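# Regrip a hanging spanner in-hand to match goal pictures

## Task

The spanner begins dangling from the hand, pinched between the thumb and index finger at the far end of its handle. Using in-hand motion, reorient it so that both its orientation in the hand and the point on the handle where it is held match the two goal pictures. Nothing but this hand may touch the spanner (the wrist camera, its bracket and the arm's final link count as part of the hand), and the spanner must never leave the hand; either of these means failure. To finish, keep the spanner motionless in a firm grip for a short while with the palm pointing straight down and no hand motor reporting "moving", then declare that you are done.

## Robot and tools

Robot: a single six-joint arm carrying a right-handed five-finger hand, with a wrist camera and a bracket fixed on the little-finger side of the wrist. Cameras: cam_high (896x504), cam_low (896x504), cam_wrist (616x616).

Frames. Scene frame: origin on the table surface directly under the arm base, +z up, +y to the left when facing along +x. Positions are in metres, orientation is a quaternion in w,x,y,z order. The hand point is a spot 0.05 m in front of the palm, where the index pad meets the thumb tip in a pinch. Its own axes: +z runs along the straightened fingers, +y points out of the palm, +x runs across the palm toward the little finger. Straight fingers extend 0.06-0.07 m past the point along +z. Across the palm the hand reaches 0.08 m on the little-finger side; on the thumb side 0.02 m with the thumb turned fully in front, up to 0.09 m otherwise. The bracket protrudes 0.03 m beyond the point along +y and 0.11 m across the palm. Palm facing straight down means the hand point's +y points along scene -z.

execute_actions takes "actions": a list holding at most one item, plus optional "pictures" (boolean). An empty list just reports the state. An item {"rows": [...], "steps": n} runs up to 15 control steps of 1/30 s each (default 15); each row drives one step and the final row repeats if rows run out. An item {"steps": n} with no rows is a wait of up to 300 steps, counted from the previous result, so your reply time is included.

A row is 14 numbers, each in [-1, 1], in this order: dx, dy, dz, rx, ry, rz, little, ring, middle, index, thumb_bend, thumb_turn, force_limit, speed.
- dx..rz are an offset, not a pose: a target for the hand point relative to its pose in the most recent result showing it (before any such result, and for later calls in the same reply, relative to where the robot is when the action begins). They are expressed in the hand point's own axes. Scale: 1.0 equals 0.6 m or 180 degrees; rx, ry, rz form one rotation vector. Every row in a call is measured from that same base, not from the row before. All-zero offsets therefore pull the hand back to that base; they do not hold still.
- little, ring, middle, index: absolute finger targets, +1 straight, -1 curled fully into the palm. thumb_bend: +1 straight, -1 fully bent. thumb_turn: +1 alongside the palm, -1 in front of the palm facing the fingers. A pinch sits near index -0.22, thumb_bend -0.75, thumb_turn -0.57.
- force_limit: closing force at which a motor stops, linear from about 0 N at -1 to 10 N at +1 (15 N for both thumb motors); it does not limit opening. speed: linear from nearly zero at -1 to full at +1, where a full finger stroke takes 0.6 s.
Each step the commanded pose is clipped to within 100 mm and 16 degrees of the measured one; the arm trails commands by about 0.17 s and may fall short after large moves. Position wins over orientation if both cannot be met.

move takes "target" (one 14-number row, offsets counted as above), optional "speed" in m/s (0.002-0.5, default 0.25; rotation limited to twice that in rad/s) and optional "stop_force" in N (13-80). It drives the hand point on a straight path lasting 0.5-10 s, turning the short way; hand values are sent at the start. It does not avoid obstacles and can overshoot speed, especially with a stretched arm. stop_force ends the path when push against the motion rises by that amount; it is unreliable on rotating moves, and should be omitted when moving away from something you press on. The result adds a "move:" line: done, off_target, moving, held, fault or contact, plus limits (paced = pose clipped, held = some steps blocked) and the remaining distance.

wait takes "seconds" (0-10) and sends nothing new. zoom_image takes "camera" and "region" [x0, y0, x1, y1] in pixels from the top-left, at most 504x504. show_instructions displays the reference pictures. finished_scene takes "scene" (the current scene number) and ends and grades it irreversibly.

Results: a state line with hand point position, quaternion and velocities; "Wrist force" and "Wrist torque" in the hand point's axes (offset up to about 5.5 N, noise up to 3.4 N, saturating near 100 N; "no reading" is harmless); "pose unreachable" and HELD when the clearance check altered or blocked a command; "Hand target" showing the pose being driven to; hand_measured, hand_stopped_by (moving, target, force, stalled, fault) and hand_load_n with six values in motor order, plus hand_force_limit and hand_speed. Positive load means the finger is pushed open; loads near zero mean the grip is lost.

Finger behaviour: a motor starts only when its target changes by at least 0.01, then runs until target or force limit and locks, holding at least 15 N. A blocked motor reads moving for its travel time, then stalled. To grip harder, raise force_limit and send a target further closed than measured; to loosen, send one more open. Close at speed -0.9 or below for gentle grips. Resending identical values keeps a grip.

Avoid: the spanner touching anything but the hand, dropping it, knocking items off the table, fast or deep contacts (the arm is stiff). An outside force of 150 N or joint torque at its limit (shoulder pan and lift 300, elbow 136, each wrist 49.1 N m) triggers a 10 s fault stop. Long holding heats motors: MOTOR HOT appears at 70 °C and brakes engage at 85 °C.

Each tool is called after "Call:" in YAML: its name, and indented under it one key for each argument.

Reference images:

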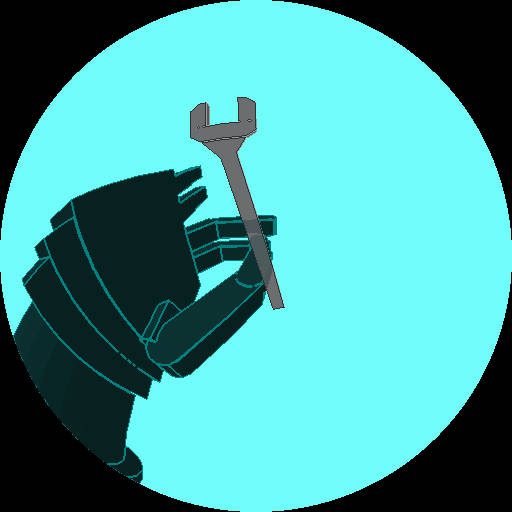

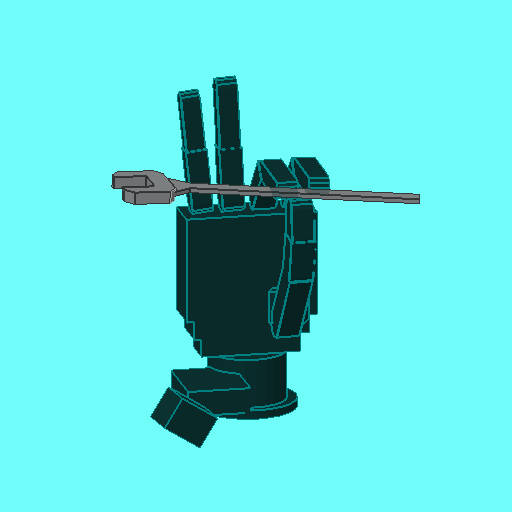

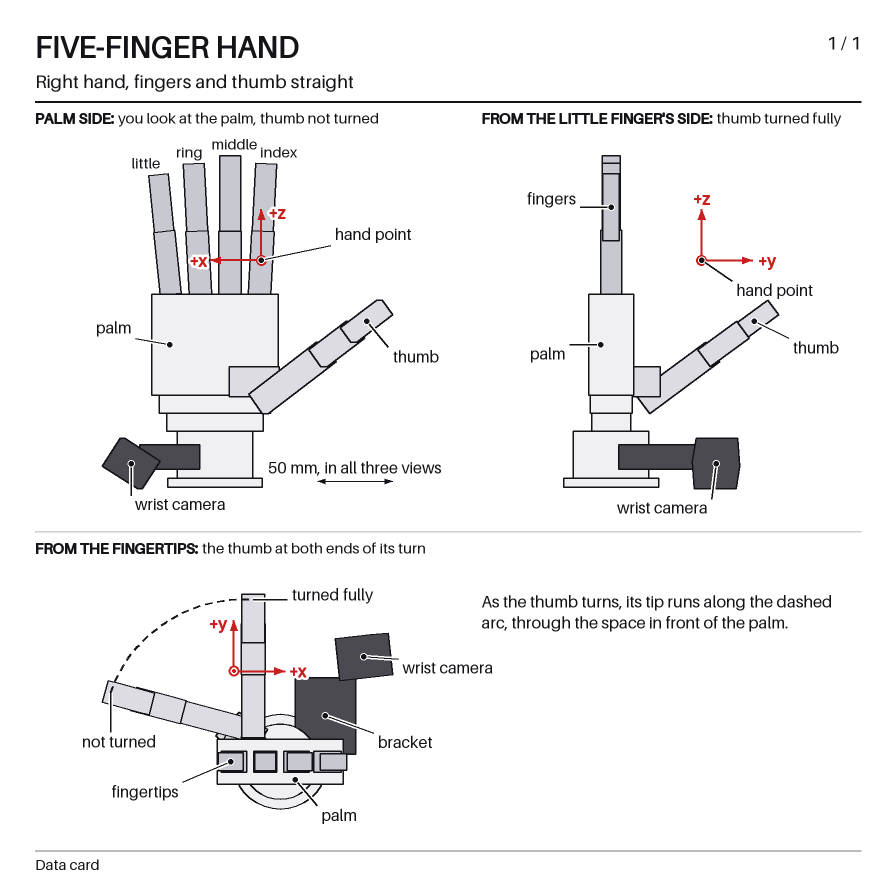

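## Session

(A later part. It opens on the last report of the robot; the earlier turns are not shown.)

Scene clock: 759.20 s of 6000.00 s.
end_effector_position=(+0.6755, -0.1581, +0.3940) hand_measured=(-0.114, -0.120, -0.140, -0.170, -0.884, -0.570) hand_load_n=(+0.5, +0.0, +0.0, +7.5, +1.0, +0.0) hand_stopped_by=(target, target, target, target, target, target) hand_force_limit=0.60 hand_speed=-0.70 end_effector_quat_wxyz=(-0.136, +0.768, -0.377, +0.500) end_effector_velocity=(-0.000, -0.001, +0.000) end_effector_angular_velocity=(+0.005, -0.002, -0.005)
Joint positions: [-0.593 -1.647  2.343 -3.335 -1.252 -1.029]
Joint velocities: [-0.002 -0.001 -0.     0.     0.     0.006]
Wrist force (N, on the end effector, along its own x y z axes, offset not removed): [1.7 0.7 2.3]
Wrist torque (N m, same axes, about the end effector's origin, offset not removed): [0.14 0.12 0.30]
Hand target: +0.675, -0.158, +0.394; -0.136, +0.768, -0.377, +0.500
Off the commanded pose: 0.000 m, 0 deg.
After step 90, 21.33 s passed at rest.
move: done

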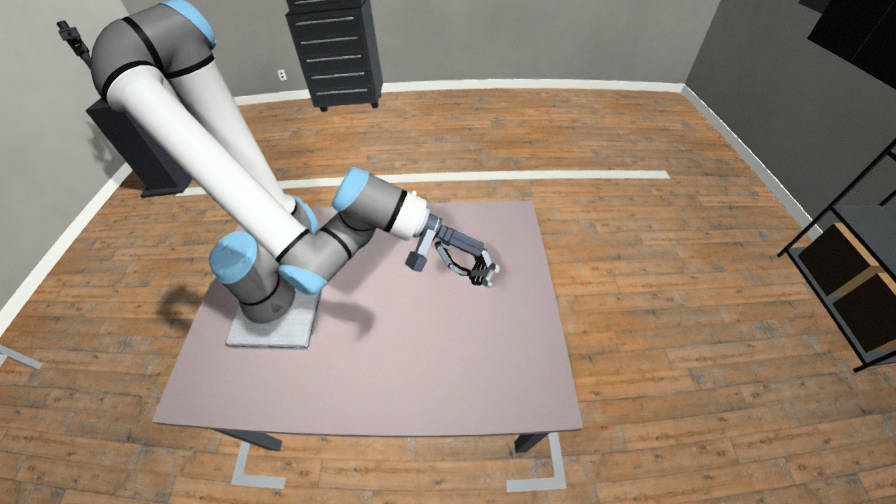

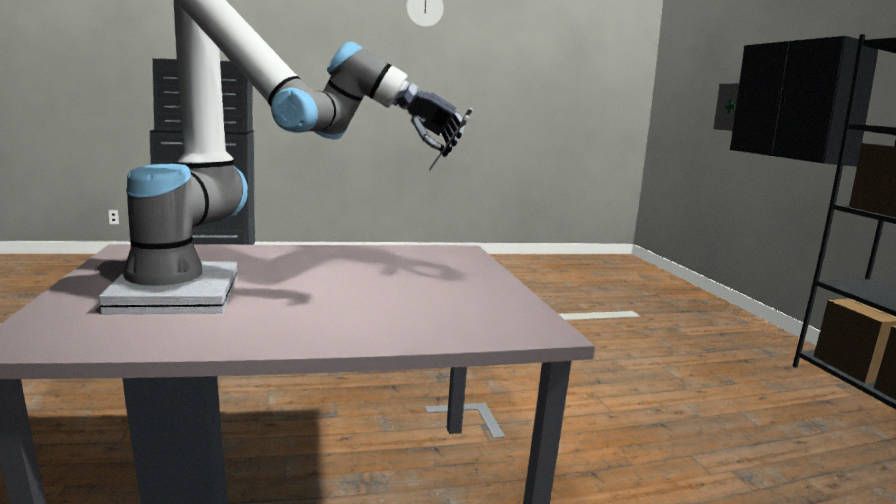

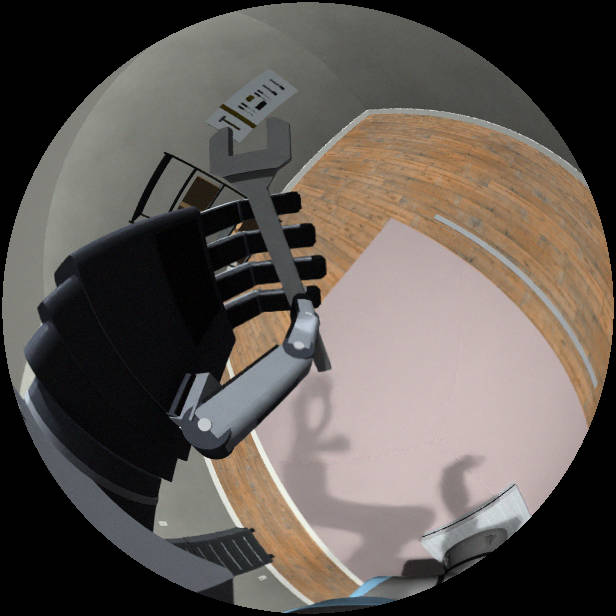

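Call:
execute_actions:
  actions:
    - {"rows": [[0,0,0,0,0,0,-0.115,-0.12,-0.2,-0.172,-0.89,-0.57,-0.8,-0.93]], "steps": 15}
  pictures: false

Call:
execute_actions:
  actions:
    - {"steps": 10}

Scene clock: 768.53 s of 6000.00 s.
end_effector_position=(+0.6755, -0.1581, +0.3940) hand_measured=(-0.114, -0.120, -0.154, -0.170, -0.884, -0.570) hand_load_n=(+0.0, +0.0, +1.5, +7.0, +1.0, +0.5) hand_stopped_by=(target, target, force, target, target, target) hand_force_limit=-0.80 hand_speed=-0.93 end_effector_quat_wxyz=(-0.136, +0.768, -0.377, +0.500) end_effector_velocity=(+0.000, +0.000, -0.000) end_effector_angular_velocity=(-0.001, +0.000, +0.001)
Joint positions: [-0.593 -1.647  2.343 -3.335 -1.252 -1.029]
Joint velocities: [ 0.     0.    -0.    -0.     0.    -0.001]
Wrist force (N, on the end effector, along its own x y z axes, offset not removed): [-1.7 -4.1 1.8]
Wrist torque (N m, same axes, about the end effector's origin, offset not removed): [-0.47 0.47 -0.20]
Hand target: +0.675, -0.158, +0.394; -0.136, +0.768, -0.377, +0.500
Off the commanded pose: 0.000 m, 0 deg.
Steps of this call (steps 1 to 90: nothing new was sent; then 5.83 s passed at rest; steps 91 to 105: all 15 steps of this action). Readings (end_effector_position | what the end effector reports):
91: (+0.6755, -0.1581, +0.3940) | hand_measured=(-0.114, -0.120, -0.140, -0.170, -0.884, -0.570) hand_load_n=(+0.5, +0.0, +0.0, +7.5, +1.0, +0.0) hand_stopped_by=(target, target, moving, target, target, target) hand_force_limit=-0.80 hand_speed=-0.93
92: (+0.6755, -0.1581, +0.3940) | hand_measured=(-0.114, -0.120, -0.140, -0.170, -0.884, -0.570) hand_load_n=(+0.5, +0.0, +0.0, +7.5, +1.0, +0.0) hand_stopped_by=(target, target, moving, target, target, target) hand_force_limit=-0.80 hand_speed=-0.93
94: (+0.6755, -0.1581, +0.3940) | hand_measured=(-0.114, -0.120, -0.144, -0.170, -0.884, -0.570) hand_load_n=(+0.5, +0.0, +0.0, +7.5, +1.0, +0.0) hand_stopped_by=(target, target, moving, target, target, target) hand_force_limit=-0.80 hand_speed=-0.93
98: (+0.6755, -0.1581, +0.3940) | hand_measured=(-0.114, -0.120, -0.154, -0.170, -0.884, -0.570) hand_load_n=(+0.0, +0.0, +1.5, +7.0, +1.0, +0.5) hand_stopped_by=(target, target, force, target, target, target) hand_force_limit=-0.80 hand_speed=-0.93
105: the state above

Scene clock: 768.87 s of 6000.00 s.
end_effector_position=(+0.6755, -0.1581, +0.3940) hand_measured=(-0.114, -0.120, -0.154, -0.170, -0.884, -0.570) hand_load_n=(+0.0, +0.0, +1.5, +7.0, +1.0, +0.5) hand_stopped_by=(target, target, force, target, target, target) hand_force_limit=-0.80 hand_speed=-0.93 end_effector_quat_wxyz=(-0.136, +0.768, -0.377, +0.500) end_effector_velocity=(+0.000, +0.000, +0.000) end_effector_angular_velocity=(+0.000, -0.000, -0.000)
Joint positions: [-0.593 -1.647  2.343 -3.335 -1.252 -1.029]
Joint velocities: [ 0.001 -0.    -0.    -0.    -0.     0.001]
Wrist force (N, on the end effector, along its own x y z axes, offset not removed): [0.1 -2.8 0.6]
Wrist torque (N m, same axes, about the end effector's origin, offset not removed): [-0.38 0.33 0.00]
Hand target: +0.675, -0.158, +0.394; -0.136, +0.768, -0.377, +0.500
Off the commanded pose: 0.000 m, 0 deg.
Steps of this call (steps 1 to 10: nothing new was sent). Readings (end_effector_position | what the end effector reports):
1: (+0.6755, -0.1581, +0.3940) | hand_measured=(-0.114, -0.120, -0.154, -0.170, -0.884, -0.570) hand_load_n=(+0.0, +0.0, +1.5, +7.0, +1.0, +0.5) hand_stopped_by=(target, target, force, target, target, target) hand_force_limit=-0.80 hand_speed=-0.93
2: (+0.6755, -0.1581, +0.3940) | hand_measured=(-0.114, -0.120, -0.154, -0.170, -0.884, -0.570) hand_load_n=(+0.0, +0.0, +1.5, +7.0, +1.0, +0.5) hand_stopped_by=(target, target, force, target, target, target) hand_force_limit=-0.80 hand_speed=-0.93
4: (+0.6755, -0.1581, +0.3940) | hand_measured=(-0.114, -0.120, -0.154, -0.170, -0.884, -0.570) hand_load_n=(+0.0, +0.0, +1.5, +7.0, +1.0, +0.5) hand_stopped_by=(target, target, force, target, target, target) hand_force_limit=-0.80 hand_speed=-0.93
8: (+0.6755, -0.1581, +0.3940) | hand_measured=(-0.114, -0.120, -0.154, -0.170, -0.884, -0.570) hand_load_n=(+0.0, +0.0, +1.5, +7.0, +1.0, +0.5) hand_stopped_by=(target, target, force, target, target, target) hand_force_limit=-0.80 hand_speed=-0.93
10: the state above

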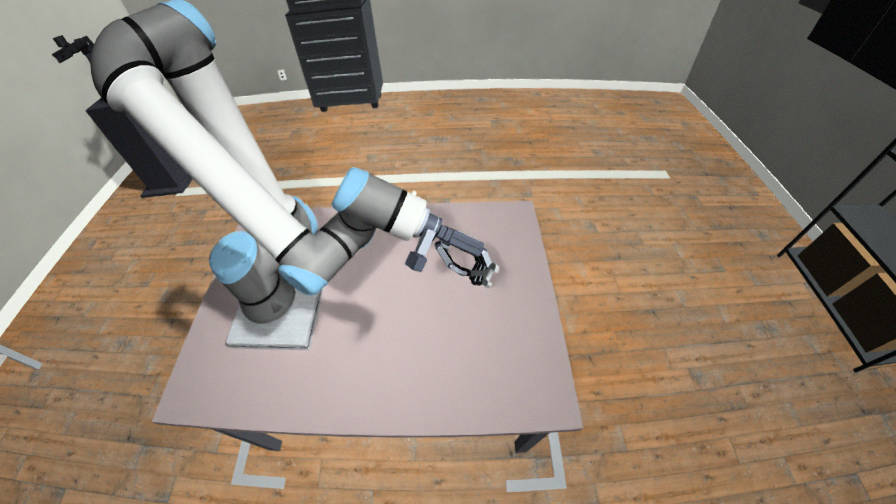

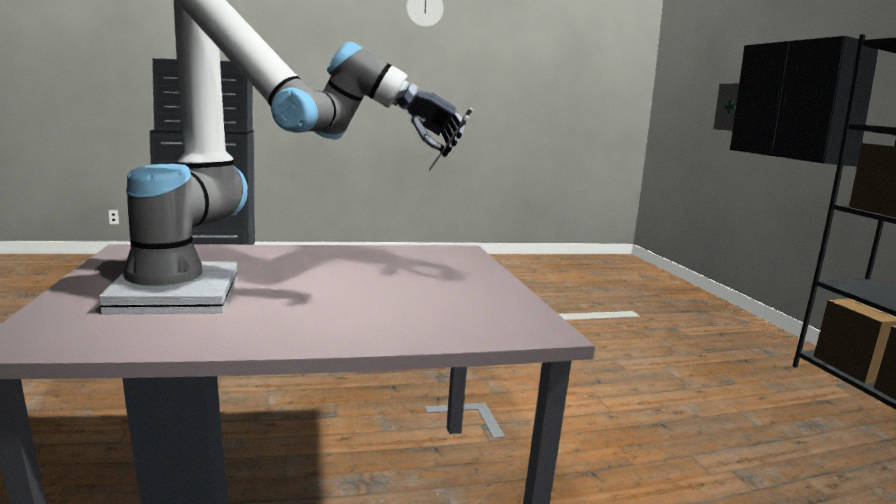

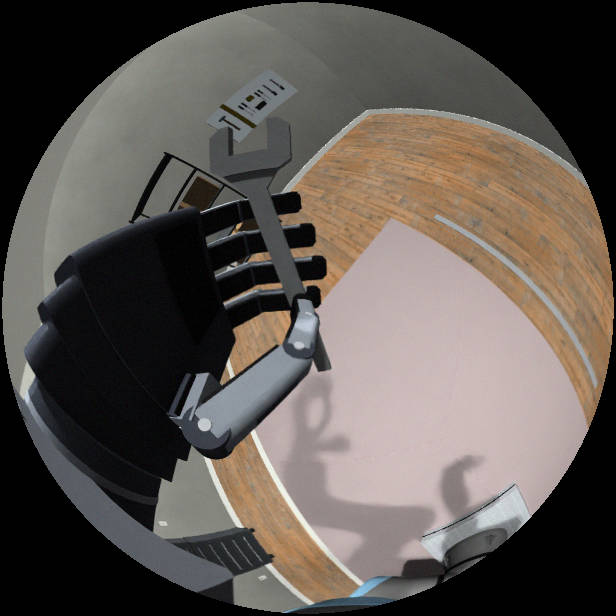

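Call:
execute_actions:
  actions:
    - {"rows": [[0,0,0,0,0,0,-0.115,-0.12,-0.2,-0.172,-0.93,-0.72,0.8,-0.9]], "steps": 15}
  pictures: false

Call:
execute_actions:
  actions:
    - {"steps": 40}

Scene clock: 783.50 s of 6000.00 s.
end_effector_position=(+0.6755, -0.1581, +0.3940) hand_measured=(-0.114, -0.120, -0.154, -0.170, -0.920, -0.626) hand_load_n=(+0.0, +0.0, +2.0, +7.5, +5.5, +3.0) hand_stopped_by=(target, target, force, target, moving, moving) hand_force_limit=0.80 hand_speed=-0.90 end_effector_quat_wxyz=(-0.136, +0.768, -0.377, +0.500) end_effector_velocity=(+0.000, -0.000, -0.001) end_effector_angular_velocity=(-0.001, +0.001, +0.001)
Joint positions: [-0.593 -1.647  2.343 -3.335 -1.252 -1.029]
Joint velocities: [-0.     0.001  0.    -0.     0.    -0.002]
Wrist force (N, on the end effector, along its own x y z axes, offset not removed): [-1.4 -0.8 0.9]
Wrist torque (N m, same axes, about the end effector's origin, offset not removed): [0.12 0.38 -0.18]
Hand target: +0.675, -0.158, +0.394; -0.136, +0.768, -0.377, +0.500
Off the commanded pose: 0.000 m, 0 deg.
Steps of this call (steps 1 to 90: nothing new was sent; then 11.13 s passed at rest; steps 91 to 105: all 15 steps of this action). Readings (end_effector_position | what the end effector reports):
91: (+0.6755, -0.1581, +0.3940) | hand_measured=(-0.114, -0.120, -0.154, -0.170, -0.884, -0.570) hand_load_n=(+0.0, +0.0, +1.5, +7.0, +1.0, +0.5) hand_stopped_by=(target, target, force, target, moving, moving) hand_force_limit=0.80 hand_speed=-0.90
92: (+0.6755, -0.1581, +0.3940) | hand_measured=(-0.114, -0.120, -0.154, -0.170, -0.884, -0.570) hand_load_n=(+0.0, +0.0, +1.5, +7.0, +1.0, +0.5) hand_stopped_by=(target, target, force, target, moving, moving) hand_force_limit=0.80 hand_speed=-0.90
94: (+0.6755, -0.1581, +0.3940) | hand_measured=(-0.114, -0.120, -0.154, -0.170, -0.886, -0.574) hand_load_n=(+0.0, +0.0, +1.5, +7.0, +1.5, +1.0) hand_stopped_by=(target, target, force, target, moving, moving) hand_force_limit=0.80 hand_speed=-0.90
98: (+0.6755, -0.1581, +0.3940) | hand_measured=(-0.114, -0.120, -0.154, -0.170, -0.898, -0.592) hand_load_n=(+0.0, +0.0, +2.0, +7.0, +4.0, +3.5) hand_stopped_by=(target, target, force, target, moving, moving) hand_force_limit=0.80 hand_speed=-0.90
105: the state above

Scene clock: 784.83 s of 6000.00 s.
end_effector_position=(+0.6755, -0.1581, +0.3940) hand_measured=(-0.114, -0.120, -0.154, -0.170, -0.922, -0.720) hand_load_n=(+0.0, +0.0, +2.5, +7.5, +3.5, +3.5) hand_stopped_by=(target, target, force, target, stalled, target) hand_force_limit=0.80 hand_speed=-0.90 end_effector_quat_wxyz=(-0.136, +0.768, -0.377, +0.500) end_effector_velocity=(-0.000, -0.000, +0.000) end_effector_angular_velocity=(-0.002, +0.000, +0.001)
Joint positions: [-0.593 -1.647  2.343 -3.335 -1.252 -1.029]
Joint velocities: [-0.    -0.     0.     0.     0.    -0.002]
Wrist force (N, on the end effector, along its own x y z axes, offset not removed): [-2.6 0.2 8.1]
Wrist torque (N m, same axes, about the end effector's origin, offset not removed): [-0.32 0.38 -0.30]
Hand target: +0.675, -0.158, +0.394; -0.136, +0.768, -0.377, +0.500
Off the commanded pose: 0.000 m, 0 deg.
Steps of this call (steps 1 to 40: nothing new was sent). Readings (end_effector_position | what the end effector reports):
1: (+0.6755, -0.1581, +0.3940) | hand_measured=(-0.114, -0.120, -0.154, -0.170, -0.922, -0.632) hand_load_n=(+0.0, +0.0, +2.0, +7.5, +6.0, +3.0) hand_stopped_by=(target, target, force, target, moving, moving) hand_force_limit=0.80 hand_speed=-0.90
2: (+0.6755, -0.1581, +0.3940) | hand_measured=(-0.114, -0.120, -0.154, -0.170, -0.924, -0.636) hand_load_n=(+0.0, +0.0, +2.0, +7.5, +5.5, +3.5) hand_stopped_by=(target, target, force, target, moving, moving) hand_force_limit=0.80 hand_speed=-0.90
4: (+0.6755, -0.1581, +0.3940) | hand_measured=(-0.114, -0.120, -0.154, -0.170, -0.924, -0.646) hand_load_n=(+0.0, +0.0, +2.0, +7.5, +5.0, +3.5) hand_stopped_by=(target, target, force, target, stalled, moving) hand_force_limit=0.80 hand_speed=-0.90
8: (+0.6755, -0.1581, +0.3940) | hand_measured=(-0.114, -0.120, -0.154, -0.170, -0.922, -0.664) hand_load_n=(+0.0, +0.0, +2.5, +7.5, +4.0, +3.5) hand_stopped_by=(target, target, force, target, stalled, moving) hand_force_limit=0.80 hand_speed=-0.90
40: the state above

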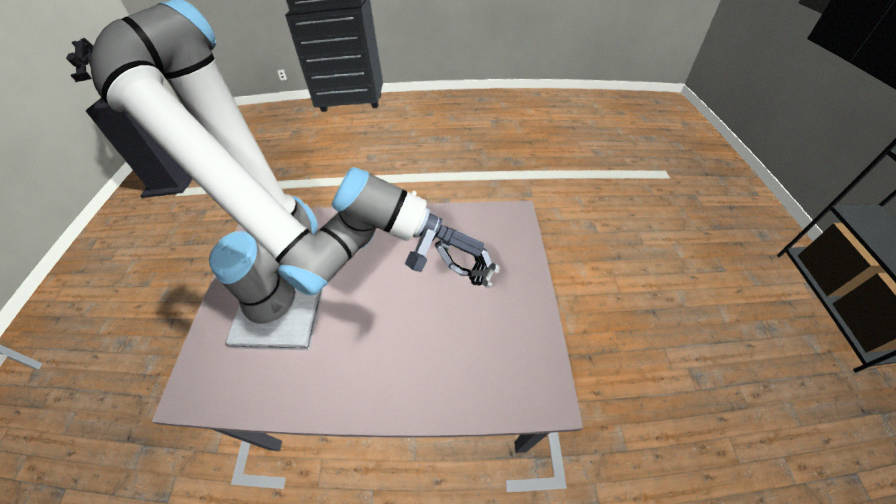

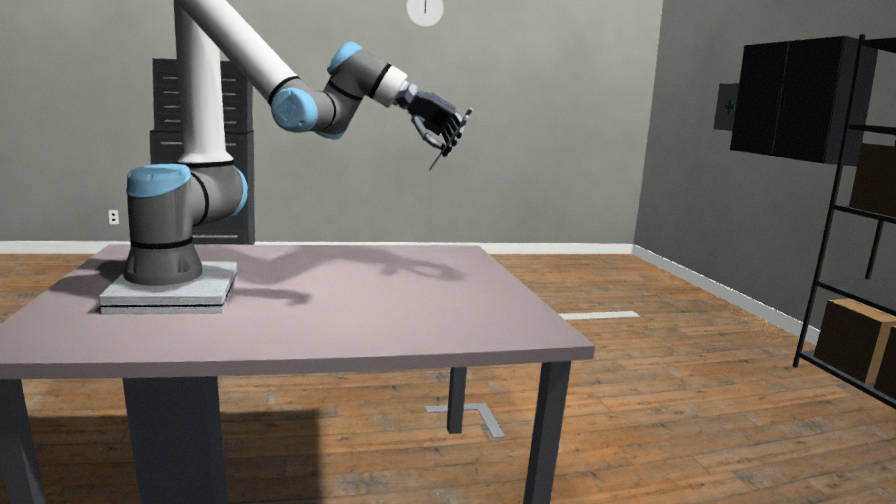

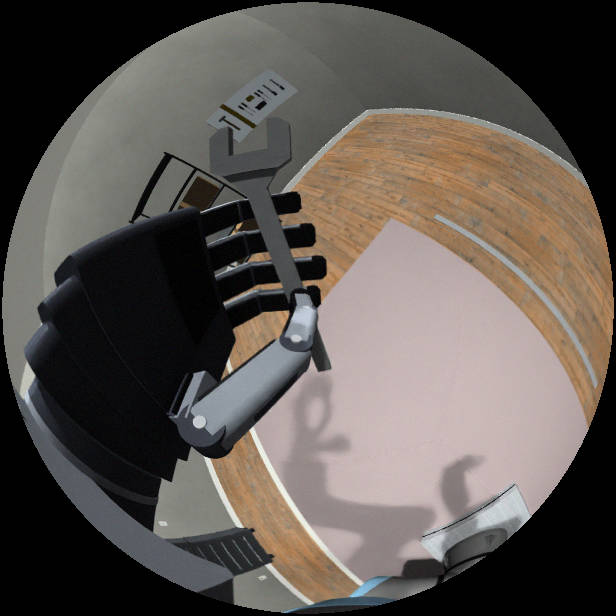

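Call:
execute_actions:
  actions: []

Scene clock: 811.17 s of 6000.00 s.
end_effector_position=(+0.6755, -0.1581, +0.3940) hand_measured=(-0.114, -0.120, -0.154, -0.170, -0.922, -0.720) hand_load_n=(+0.0, +0.0, +2.5, +7.5, +3.5, +3.5) hand_stopped_by=(target, target, force, target, stalled, target) hand_force_limit=0.80 hand_speed=-0.90 end_effector_quat_wxyz=(-0.136, +0.768, -0.377, +0.500) end_effector_velocity=(-0.000, -0.001, +0.001) end_effector_angular_velocity=(-0.002, -0.001, -0.000)
Joint positions: [-0.593 -1.647  2.343 -3.335 -1.252 -1.029]
Joint velocities: [-0.001 -0.001 -0.    -0.     0.    -0.001]
Wrist force (N, on the end effector, along its own x y z axes, offset not removed): [-0.4 4.1 -0.3]
Wrist torque (N m, same axes, about the end effector's origin, offset not removed): [0.93 0.28 0.13]
Hand target: +0.675, -0.158, +0.394; -0.136, +0.768, -0.377, +0.500
Off the commanded pose: 0.000 m, 0 deg.
Steps of this call (steps 1 to 90: nothing new was sent; then 23.33 s passed at rest). Readings (end_effector_position | what the end effector reports):
1: (+0.6755, -0.1581, +0.3940) | hand_measured=(-0.114, -0.120, -0.154, -0.170, -0.922, -0.720) hand_load_n=(+0.0, +0.0, +2.5, +7.5, +3.5, +3.5) hand_stopped_by=(target, target, force, target, stalled, target) hand_force_limit=0.80 hand_speed=-0.90
2: (+0.6755, -0.1581, +0.3940) | hand_measured=(-0.114, -0.120, -0.154, -0.170, -0.922, -0.720) hand_load_n=(+0.0, +0.0, +2.5, +7.5, +3.5, +3.5) hand_stopped_by=(target, target, force, target, stalled, target) hand_force_limit=0.80 hand_speed=-0.90
4: (+0.6755, -0.1581, +0.3940) | hand_measured=(-0.114, -0.120, -0.154, -0.170, -0.922, -0.720) hand_load_n=(+0.0, +0.0, +2.5, +7.5, +3.5, +3.5) hand_stopped_by=(target, target, force, target, stalled, target) hand_force_limit=0.80 hand_speed=-0.90
8: (+0.6755, -0.1581, +0.3940) | hand_measured=(-0.114, -0.120, -0.154, -0.170, -0.922, -0.720) hand_load_n=(+0.0, +0.0, +2.5, +7.5, +3.5, +3.5) hand_stopped_by=(target, target, force, target, stalled, target) hand_force_limit=0.80 hand_speed=-0.90
90: the state above

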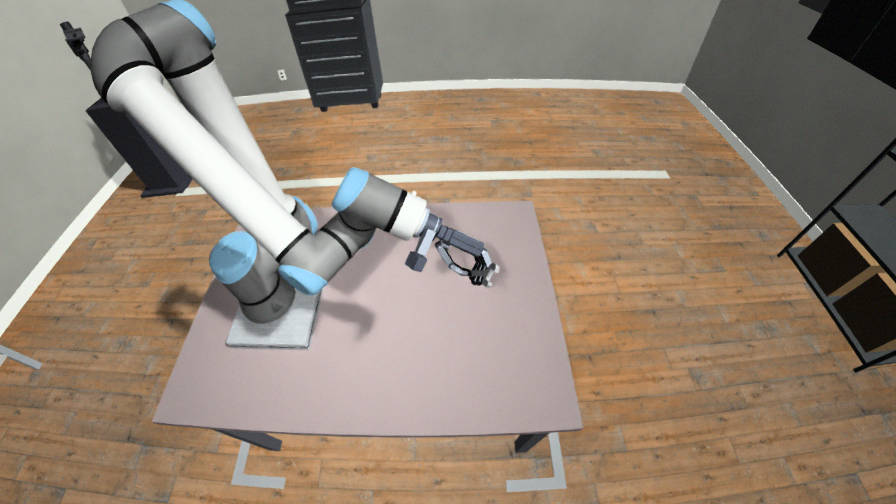

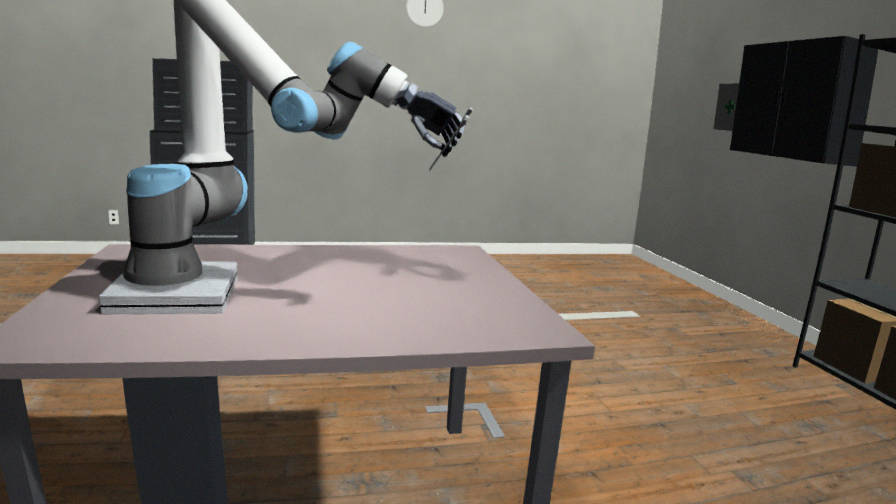

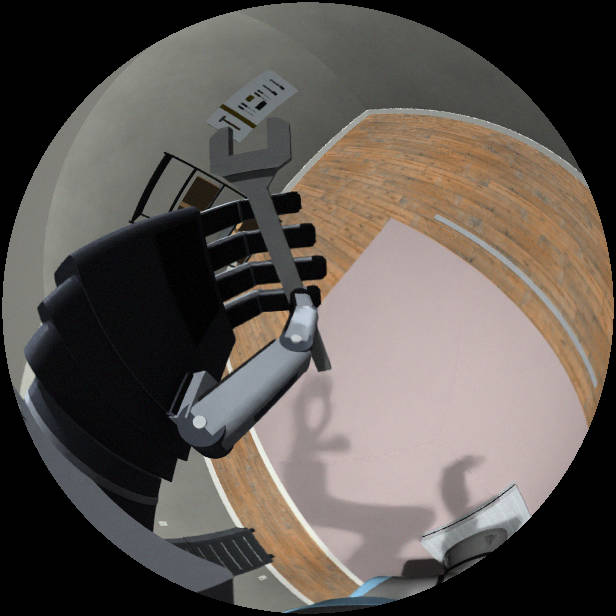

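Call:
execute_actions:
  actions:
    - {"rows": [[0,0,0,0,0,0,-0.115,-0.12,-0.2,-0.172,-0.93,-0.82,0.8,-0.9]], "steps": 15}

Call:
zoom_image:
  camera: "cam_wrist"
  region: [200, 100, 400, 390]

Scene clock: 834.50 s of 6000.00 s.
end_effector_position=(+0.6755, -0.1581, +0.3940) hand_measured=(-0.114, -0.120, -0.154, -0.170, -0.922, -0.776) hand_load_n=(+0.5, +0.0, +2.5, +7.0, +3.0, +4.5) hand_stopped_by=(target, target, force, target, stalled, moving) hand_force_limit=0.80 hand_speed=-0.90 end_effector_quat_wxyz=(-0.136, +0.768, -0.377, +0.500) end_effector_velocity=(-0.000, -0.001, -0.000) end_effector_angular_velocity=(+0.001, +0.000, -0.001)
Joint positions: [-0.593 -1.647  2.343 -3.335 -1.252 -1.029]
Joint velocities: [-0.001  0.    -0.    -0.     0.     0.001]
Wrist force (N, on the end effector, along its own x y z axes, offset not removed): [0.9 0.9 -0.1]
Wrist torque (N m, same axes, about the end effector's origin, offset not removed): [0.45 0.19 0.11]
Hand target: +0.675, -0.158, +0.394; -0.136, +0.768, -0.377, +0.500
Off the commanded pose: 0.000 m, 0 deg.
Steps of this call (steps 1 to 90: nothing new was sent; then 19.83 s passed at rest; steps 91 to 105: all 15 steps of this action). Readings (end_effector_position | what the end effector reports):
91: (+0.6755, -0.1581, +0.3940) | hand_measured=(-0.114, -0.120, -0.154, -0.170, -0.922, -0.720) hand_load_n=(+0.0, +0.0, +2.5, +7.5, +3.5, +3.5) hand_stopped_by=(target, target, force, target, stalled, moving) hand_force_limit=0.80 hand_speed=-0.90
92: (+0.6755, -0.1581, +0.3940) | hand_measured=(-0.114, -0.120, -0.154, -0.170, -0.922, -0.720) hand_load_n=(+0.0, +0.0, +2.5, +7.5, +3.5, +3.5) hand_stopped_by=(target, target, force, target, stalled, moving) hand_force_limit=0.80 hand_speed=-0.90
94: (+0.6755, -0.1581, +0.3940) | hand_measured=(-0.114, -0.120, -0.154, -0.170, -0.922, -0.724) hand_load_n=(+0.0, +0.0, +2.5, +7.0, +3.5, +4.5) hand_stopped_by=(target, target, force, target, stalled, moving) hand_force_limit=0.80 hand_speed=-0.90
98: (+0.6755, -0.1581, +0.3940) | hand_measured=(-0.114, -0.120, -0.154, -0.170, -0.922, -0.742) hand_load_n=(+0.5, +0.0, +2.5, +7.0, +3.5, +4.0) hand_stopped_by=(target, target, force, target, stalled, moving) hand_force_limit=0.80 hand_speed=-0.90
105: the state above

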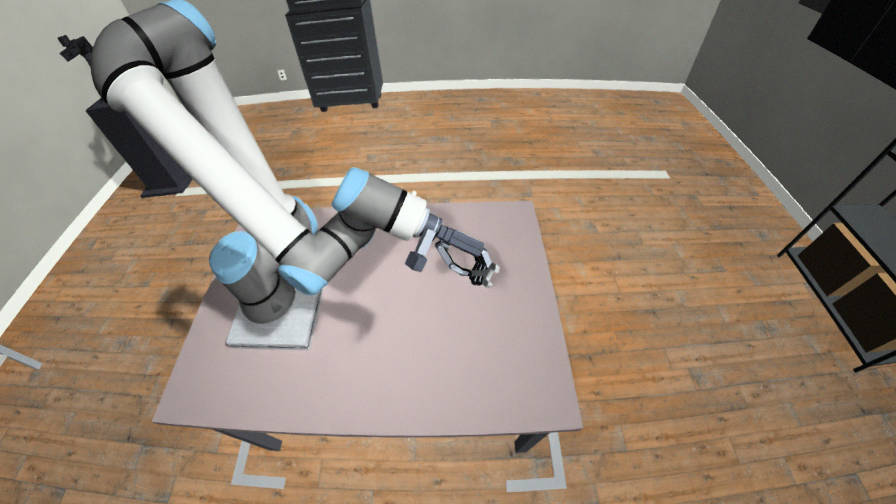

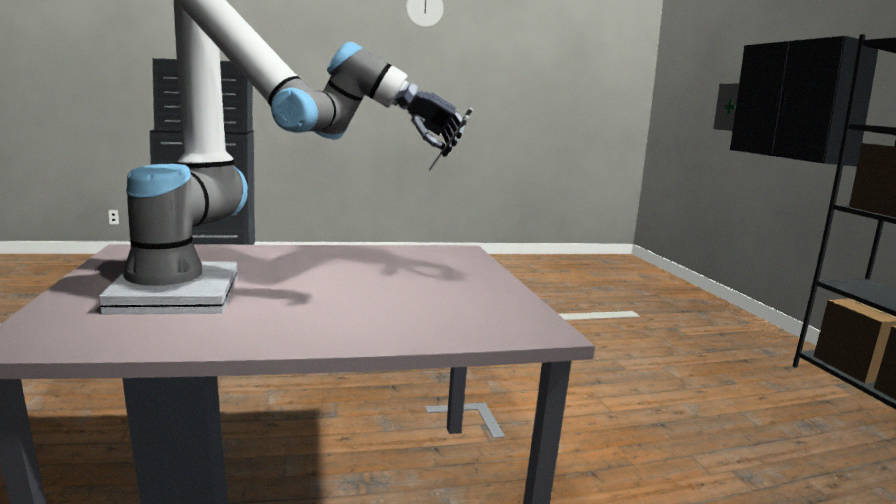

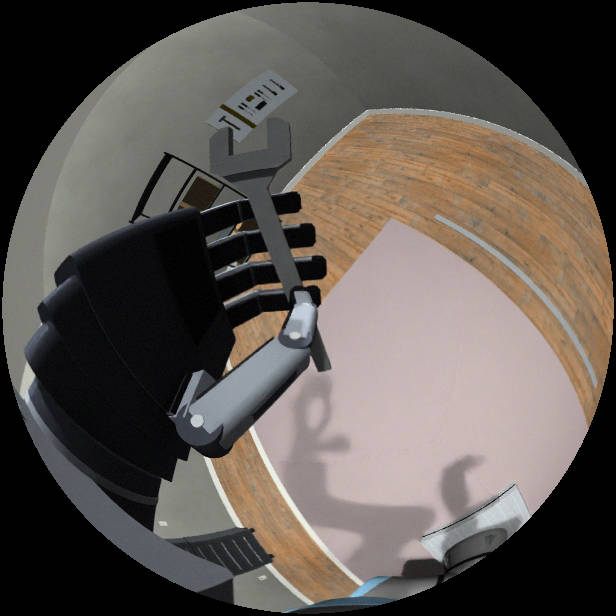

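Region (200, 100, 400, 390) of cam_wrist's 616x616 image, scaled by 1.738, with more detail than that image has; it fills the left 348 columns of this view, and the rest is white.

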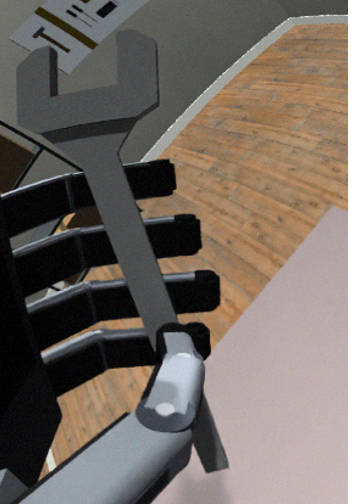

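Call:
execute_actions:
  actions:
    - {"rows": [[0,0,0,0,0,0,-0.115,-0.12,-0.2,-0.172,-0.93,-0.92,0.8,-0.85]], "steps": 15}
  pictures: false

Call:
wait:
  seconds: 0.5

Call:
zoom_image:
  camera: "cam_wrist"
  region: [200, 100, 400, 390]

Scene clock: 841.20 s of 6000.00 s.
end_effector_position=(+0.6755, -0.1581, +0.3940) hand_measured=(-0.114, -0.120, -0.154, -0.170, -0.922, -0.904) hand_load_n=(+0.5, +0.0, +2.0, +6.5, +3.0, +3.5) hand_stopped_by=(target, target, force, target, stalled, moving) hand_force_limit=0.80 hand_speed=-0.85 end_effector_quat_wxyz=(-0.136, +0.768, -0.377, +0.500) end_effector_velocity=(-0.000, -0.000, -0.000) end_effector_angular_velocity=(-0.001, +0.001, +0.000)
Joint positions: [-0.593 -1.647  2.343 -3.335 -1.252 -1.029]
Joint velocities: [ 0.     0.    -0.    -0.    -0.001 -0.001]
Wrist force (N, on the end effector, along its own x y z axes, offset not removed): [-0.5 -1.4 -0.7]
Wrist torque (N m, same axes, about the end effector's origin, offset not removed): [-0.01 0.35 -0.09]
Hand target: +0.675, -0.158, +0.394; -0.136, +0.768, -0.377, +0.500
Off the commanded pose: 0.000 m, 0 deg.
Steps of this call (steps 1 to 90: nothing new was sent; then 3.20 s passed at rest; steps 91 to 105: all 15 steps of this action). Readings (end_effector_position | what the end effector reports):
91: (+0.6755, -0.1581, +0.3940) | hand_measured=(-0.114, -0.120, -0.154, -0.170, -0.922, -0.820) hand_load_n=(+0.5, +0.0, +2.5, +6.5, +3.0, +4.0) hand_stopped_by=(target, target, force, target, stalled, moving) hand_force_limit=0.80 hand_speed=-0.85
92: (+0.6755, -0.1581, +0.3940) | hand_measured=(-0.114, -0.120, -0.154, -0.170, -0.922, -0.820) hand_load_n=(+0.5, +0.0, +2.5, +6.5, +3.0, +4.0) hand_stopped_by=(target, target, force, target, stalled, moving) hand_force_limit=0.80 hand_speed=-0.85
94: (+0.6755, -0.1581, +0.3940) | hand_measured=(-0.114, -0.120, -0.154, -0.170, -0.922, -0.826) hand_load_n=(+0.5, +0.0, +2.5, +6.5, +3.0, +3.5) hand_stopped_by=(target, target, force, target, stalled, moving) hand_force_limit=0.80 hand_speed=-0.85
98: (+0.6755, -0.1581, +0.3940) | hand_measured=(-0.114, -0.120, -0.154, -0.170, -0.922, -0.854) hand_load_n=(+0.5, +0.0, +2.5, +6.5, +3.0, +3.5) hand_stopped_by=(target, target, force, target, stalled, moving) hand_force_limit=0.80 hand_speed=-0.85
105: the state above

Scene clock: 841.70 s of 6000.00 s.
end_effector_position=(+0.6755, -0.1581, +0.3940) hand_measured=(-0.114, -0.120, -0.154, -0.170, -0.922, -0.920) hand_load_n=(+0.5, +0.0, +2.0, +6.0, +3.0, +3.5) hand_stopped_by=(target, target, force, target, stalled, target) hand_force_limit=0.80 hand_speed=-0.85 end_effector_quat_wxyz=(-0.136, +0.768, -0.377, +0.500) end_effector_velocity=(-0.000, -0.000, -0.000) end_effector_angular_velocity=(-0.000, +0.000, +0.000)
Joint positions: [-0.593 -1.647  2.343 -3.335 -1.252 -1.029]
Joint velocities: [-0.  0.  0.  0. -0. -0.]
Wrist force (N, on the end effector, along its own x y z axes, offset not removed): [0.8 1.0 2.8]
Wrist torque (N m, same axes, about the end effector's origin, offset not removed): [0.06 0.02 0.04]
Hand target: +0.675, -0.158, +0.394; -0.136, +0.768, -0.377, +0.500
Off the commanded pose: 0.000 m, 0 deg.
Steps of this call (steps 1 to 15: nothing new was sent). Readings (end_effector_position | what the end effector reports):
1: (+0.6755, -0.1581, +0.3940) | hand_measured=(-0.114, -0.120, -0.154, -0.170, -0.922, -0.912) hand_load_n=(+0.5, +0.0, +2.0, +6.5, +3.0, +3.5) hand_stopped_by=(target, target, force, target, stalled, moving) hand_force_limit=0.80 hand_speed=-0.85
2: (+0.6755, -0.1581, +0.3940) | hand_measured=(-0.114, -0.120, -0.154, -0.170, -0.922, -0.918) hand_load_n=(+0.5, +0.0, +2.0, +6.0, +3.0, +3.5) hand_stopped_by=(target, target, force, target, stalled, moving) hand_force_limit=0.80 hand_speed=-0.85
4: (+0.6755, -0.1581, +0.3940) | hand_measured=(-0.114, -0.120, -0.154, -0.170, -0.922, -0.920) hand_load_n=(+0.5, +0.0, +2.0, +6.0, +3.0, +3.5) hand_stopped_by=(target, target, force, target, stalled, moving) hand_force_limit=0.80 hand_speed=-0.85
8: (+0.6755, -0.1581, +0.3940) | hand_measured=(-0.114, -0.120, -0.154, -0.170, -0.922, -0.920) hand_load_n=(+0.5, +0.0, +2.0, +6.0, +3.0, +3.5) hand_stopped_by=(target, target, force, target, stalled, target) hand_force_limit=0.80 hand_speed=-0.85
15: the state above

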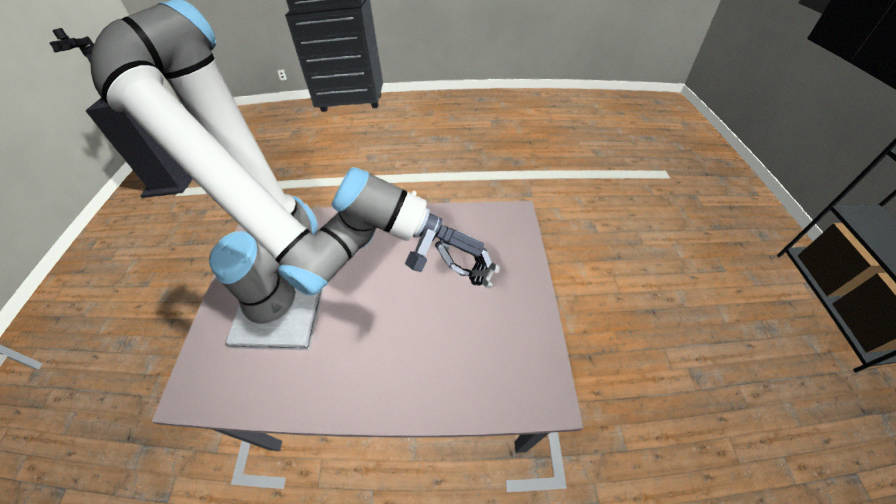

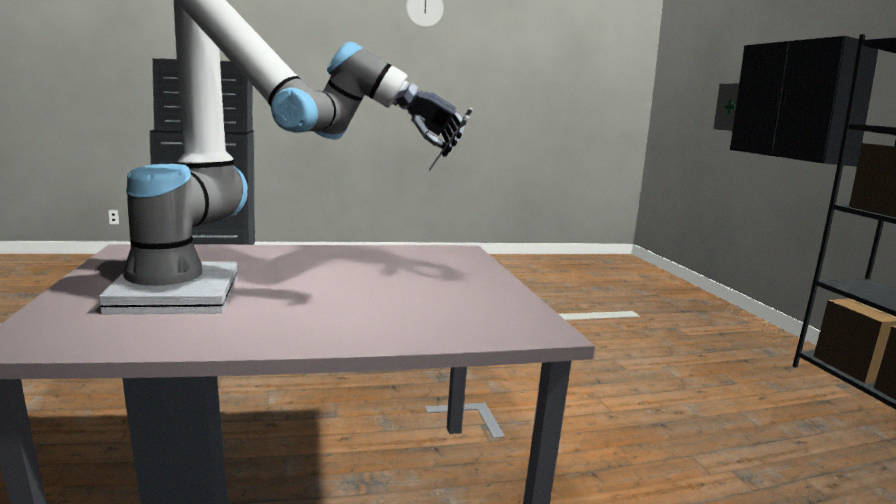

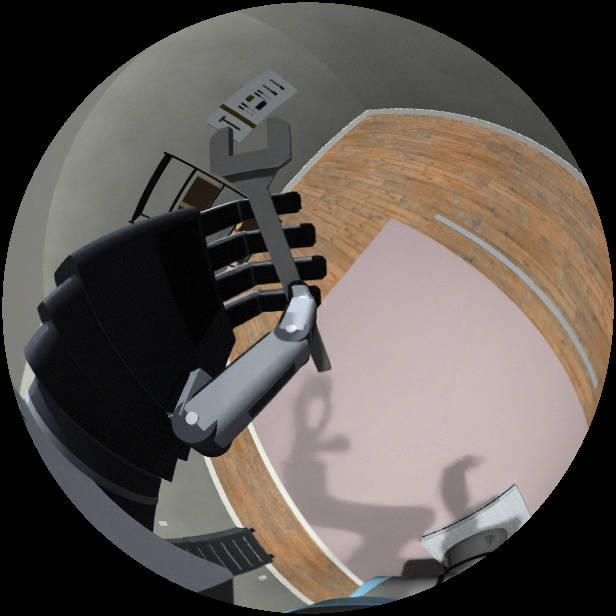

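Region (200, 100, 400, 390) of cam_wrist's 616x616 image, scaled by 1.738, with more detail than that image has; it fills the left 348 columns of this view, and the rest is white.

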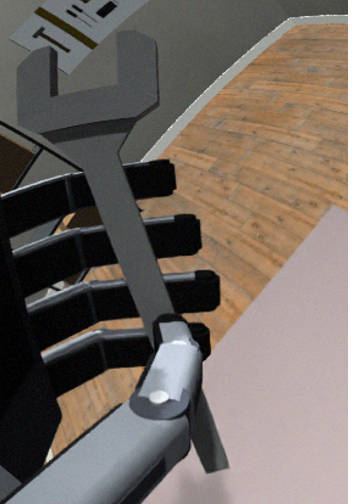

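Call:
execute_actions:
  actions:
    - {"rows": [[0,0,0,0,0,0,-0.115,-0.12,-0.22,-0.172,-0.93,-0.92,0.2,-0.95]], "steps": 15}
  pictures: false

Call:
wait:
  seconds: 0.5

Scene clock: 851.37 s of 6000.00 s.
end_effector_position=(+0.6755, -0.1581, +0.3940) hand_measured=(-0.114, -0.120, -0.166, -0.170, -0.922, -0.920) hand_load_n=(+0.0, +0.0, +6.0, +6.0, +3.0, +3.5) hand_stopped_by=(target, target, force, target, stalled, target) hand_force_limit=0.20 hand_speed=-0.95 end_effector_quat_wxyz=(-0.136, +0.768, -0.377, +0.500) end_effector_velocity=(+0.000, +0.000, -0.000) end_effector_angular_velocity=(+0.001, +0.000, +0.000)
Joint positions: [-0.593 -1.647  2.343 -3.335 -1.252 -1.029]
Joint velocities: [ 0.  0. -0. -0.  0.  0.]
Wrist force (N, on the end effector, along its own x y z axes, offset not removed): [2.2 -1.8 0.4]
Wrist torque (N m, same axes, about the end effector's origin, offset not removed): [-0.15 -0.11 0.21]
Hand target: +0.675, -0.158, +0.394; -0.136, +0.768, -0.377, +0.500
Off the commanded pose: 0.000 m, 0 deg.
Steps of this call (steps 1 to 90: nothing new was sent; then 6.17 s passed at rest; steps 91 to 105: all 15 steps of this action). Readings (end_effector_position | what the end effector reports):
91: (+0.6755, -0.1581, +0.3940) | hand_measured=(-0.114, -0.120, -0.154, -0.170, -0.922, -0.920) hand_load_n=(+0.5, +0.0, +2.0, +6.0, +3.0, +3.5) hand_stopped_by=(target, target, moving, target, stalled, target) hand_force_limit=0.20 hand_speed=-0.95
92: (+0.6755, -0.1581, +0.3940) | hand_measured=(-0.114, -0.120, -0.154, -0.170, -0.922, -0.920) hand_load_n=(+0.5, +0.0, +2.0, +6.0, +3.0, +3.5) hand_stopped_by=(target, target, moving, target, stalled, target) hand_force_limit=0.20 hand_speed=-0.95
94: (+0.6755, -0.1581, +0.3940) | hand_measured=(-0.114, -0.120, -0.156, -0.170, -0.922, -0.920) hand_load_n=(+0.5, +0.0, +3.0, +6.0, +3.0, +3.5) hand_stopped_by=(target, target, moving, target, stalled, target) hand_force_limit=0.20 hand_speed=-0.95
98: (+0.6755, -0.1581, +0.3940) | hand_measured=(-0.114, -0.120, -0.166, -0.170, -0.922, -0.920) hand_load_n=(+0.0, +0.0, +6.5, +6.0, +3.0, +3.5) hand_stopped_by=(target, target, force, target, stalled, target) hand_force_limit=0.20 hand_speed=-0.95
105: the state above

Scene clock: 851.87 s of 6000.00 s.
end_effector_position=(+0.6755, -0.1581, +0.3940) hand_measured=(-0.114, -0.120, -0.166, -0.170, -0.922, -0.920) hand_load_n=(+0.0, +0.0, +6.0, +6.0, +3.0, +3.5) hand_stopped_by=(target, target, force, target, stalled, target) hand_force_limit=0.20 hand_speed=-0.95 end_effector_quat_wxyz=(-0.136, +0.768, -0.377, +0.500) end_effector_velocity=(+0.000, +0.000, -0.000) end_effector_angular_velocity=(+0.002, -0.000, -0.001)
Joint positions: [-0.593 -1.647  2.343 -3.335 -1.252 -1.029]
Joint velocities: [ 0.     0.    -0.     0.    -0.     0.002]
Wrist force (N, on the end effector, along its own x y z axes, offset not removed): [2.1 -0.7 3.3]
Wrist torque (N m, same axes, about the end effector's origin, offset not removed): [-0.24 -0.11 0.07]
Hand target: +0.675, -0.158, +0.394; -0.136, +0.768, -0.377, +0.500
Off the commanded pose: 0.000 m, 0 deg.
Steps of this call (steps 1 to 15: nothing new was sent). Readings (end_effector_position | what the end effector reports):
1: (+0.6755, -0.1581, +0.3940) | hand_measured=(-0.114, -0.120, -0.166, -0.170, -0.922, -0.920) hand_load_n=(+0.0, +0.0, +6.0, +6.0, +3.0, +3.5) hand_stopped_by=(target, target, force, target, stalled, target) hand_force_limit=0.20 hand_speed=-0.95
2: (+0.6755, -0.1581, +0.3940) | hand_measured=(-0.114, -0.120, -0.166, -0.170, -0.922, -0.920) hand_load_n=(+0.0, +0.0, +6.0, +6.0, +3.0, +3.5) hand_stopped_by=(target, target, force, target, stalled, target) hand_force_limit=0.20 hand_speed=-0.95
4: (+0.6755, -0.1581, +0.3940) | hand_measured=(-0.114, -0.120, -0.166, -0.170, -0.922, -0.920) hand_load_n=(+0.0, +0.0, +6.0, +6.0, +3.0, +3.5) hand_stopped_by=(target, target, force, target, stalled, target) hand_force_limit=0.20 hand_speed=-0.95
8: (+0.6755, -0.1581, +0.3940) | hand_measured=(-0.114, -0.120, -0.166, -0.170, -0.922, -0.920) hand_load_n=(+0.0, +0.0, +6.0, +6.0, +3.0, +3.5) hand_stopped_by=(target, target, force, target, stalled, target) hand_force_limit=0.20 hand_speed=-0.95
15: the state above

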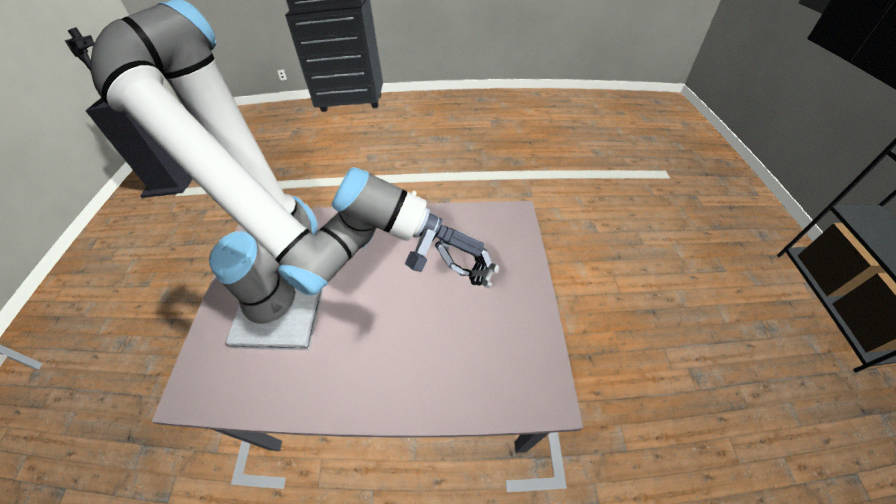

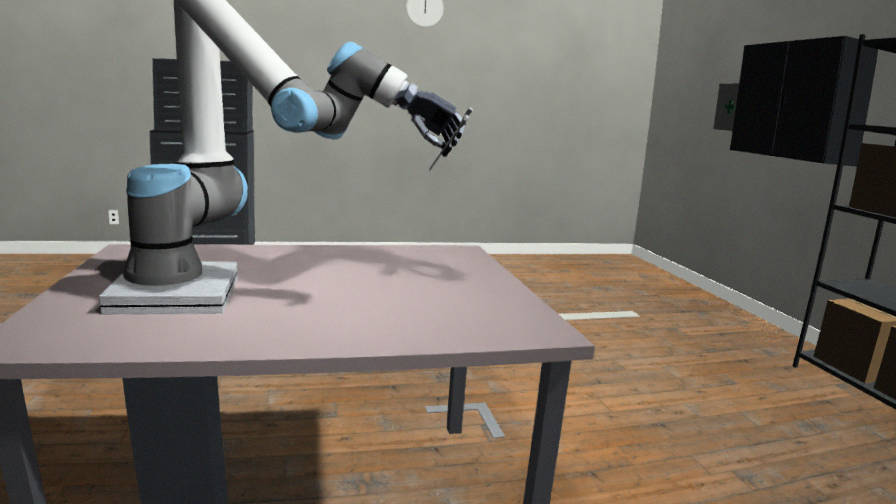

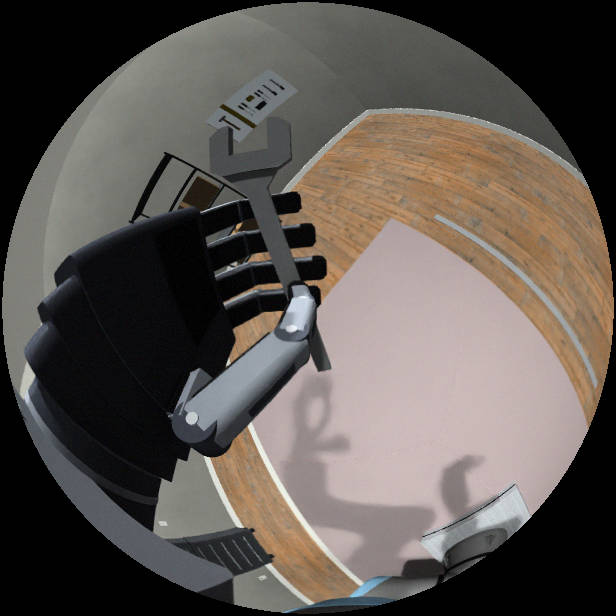

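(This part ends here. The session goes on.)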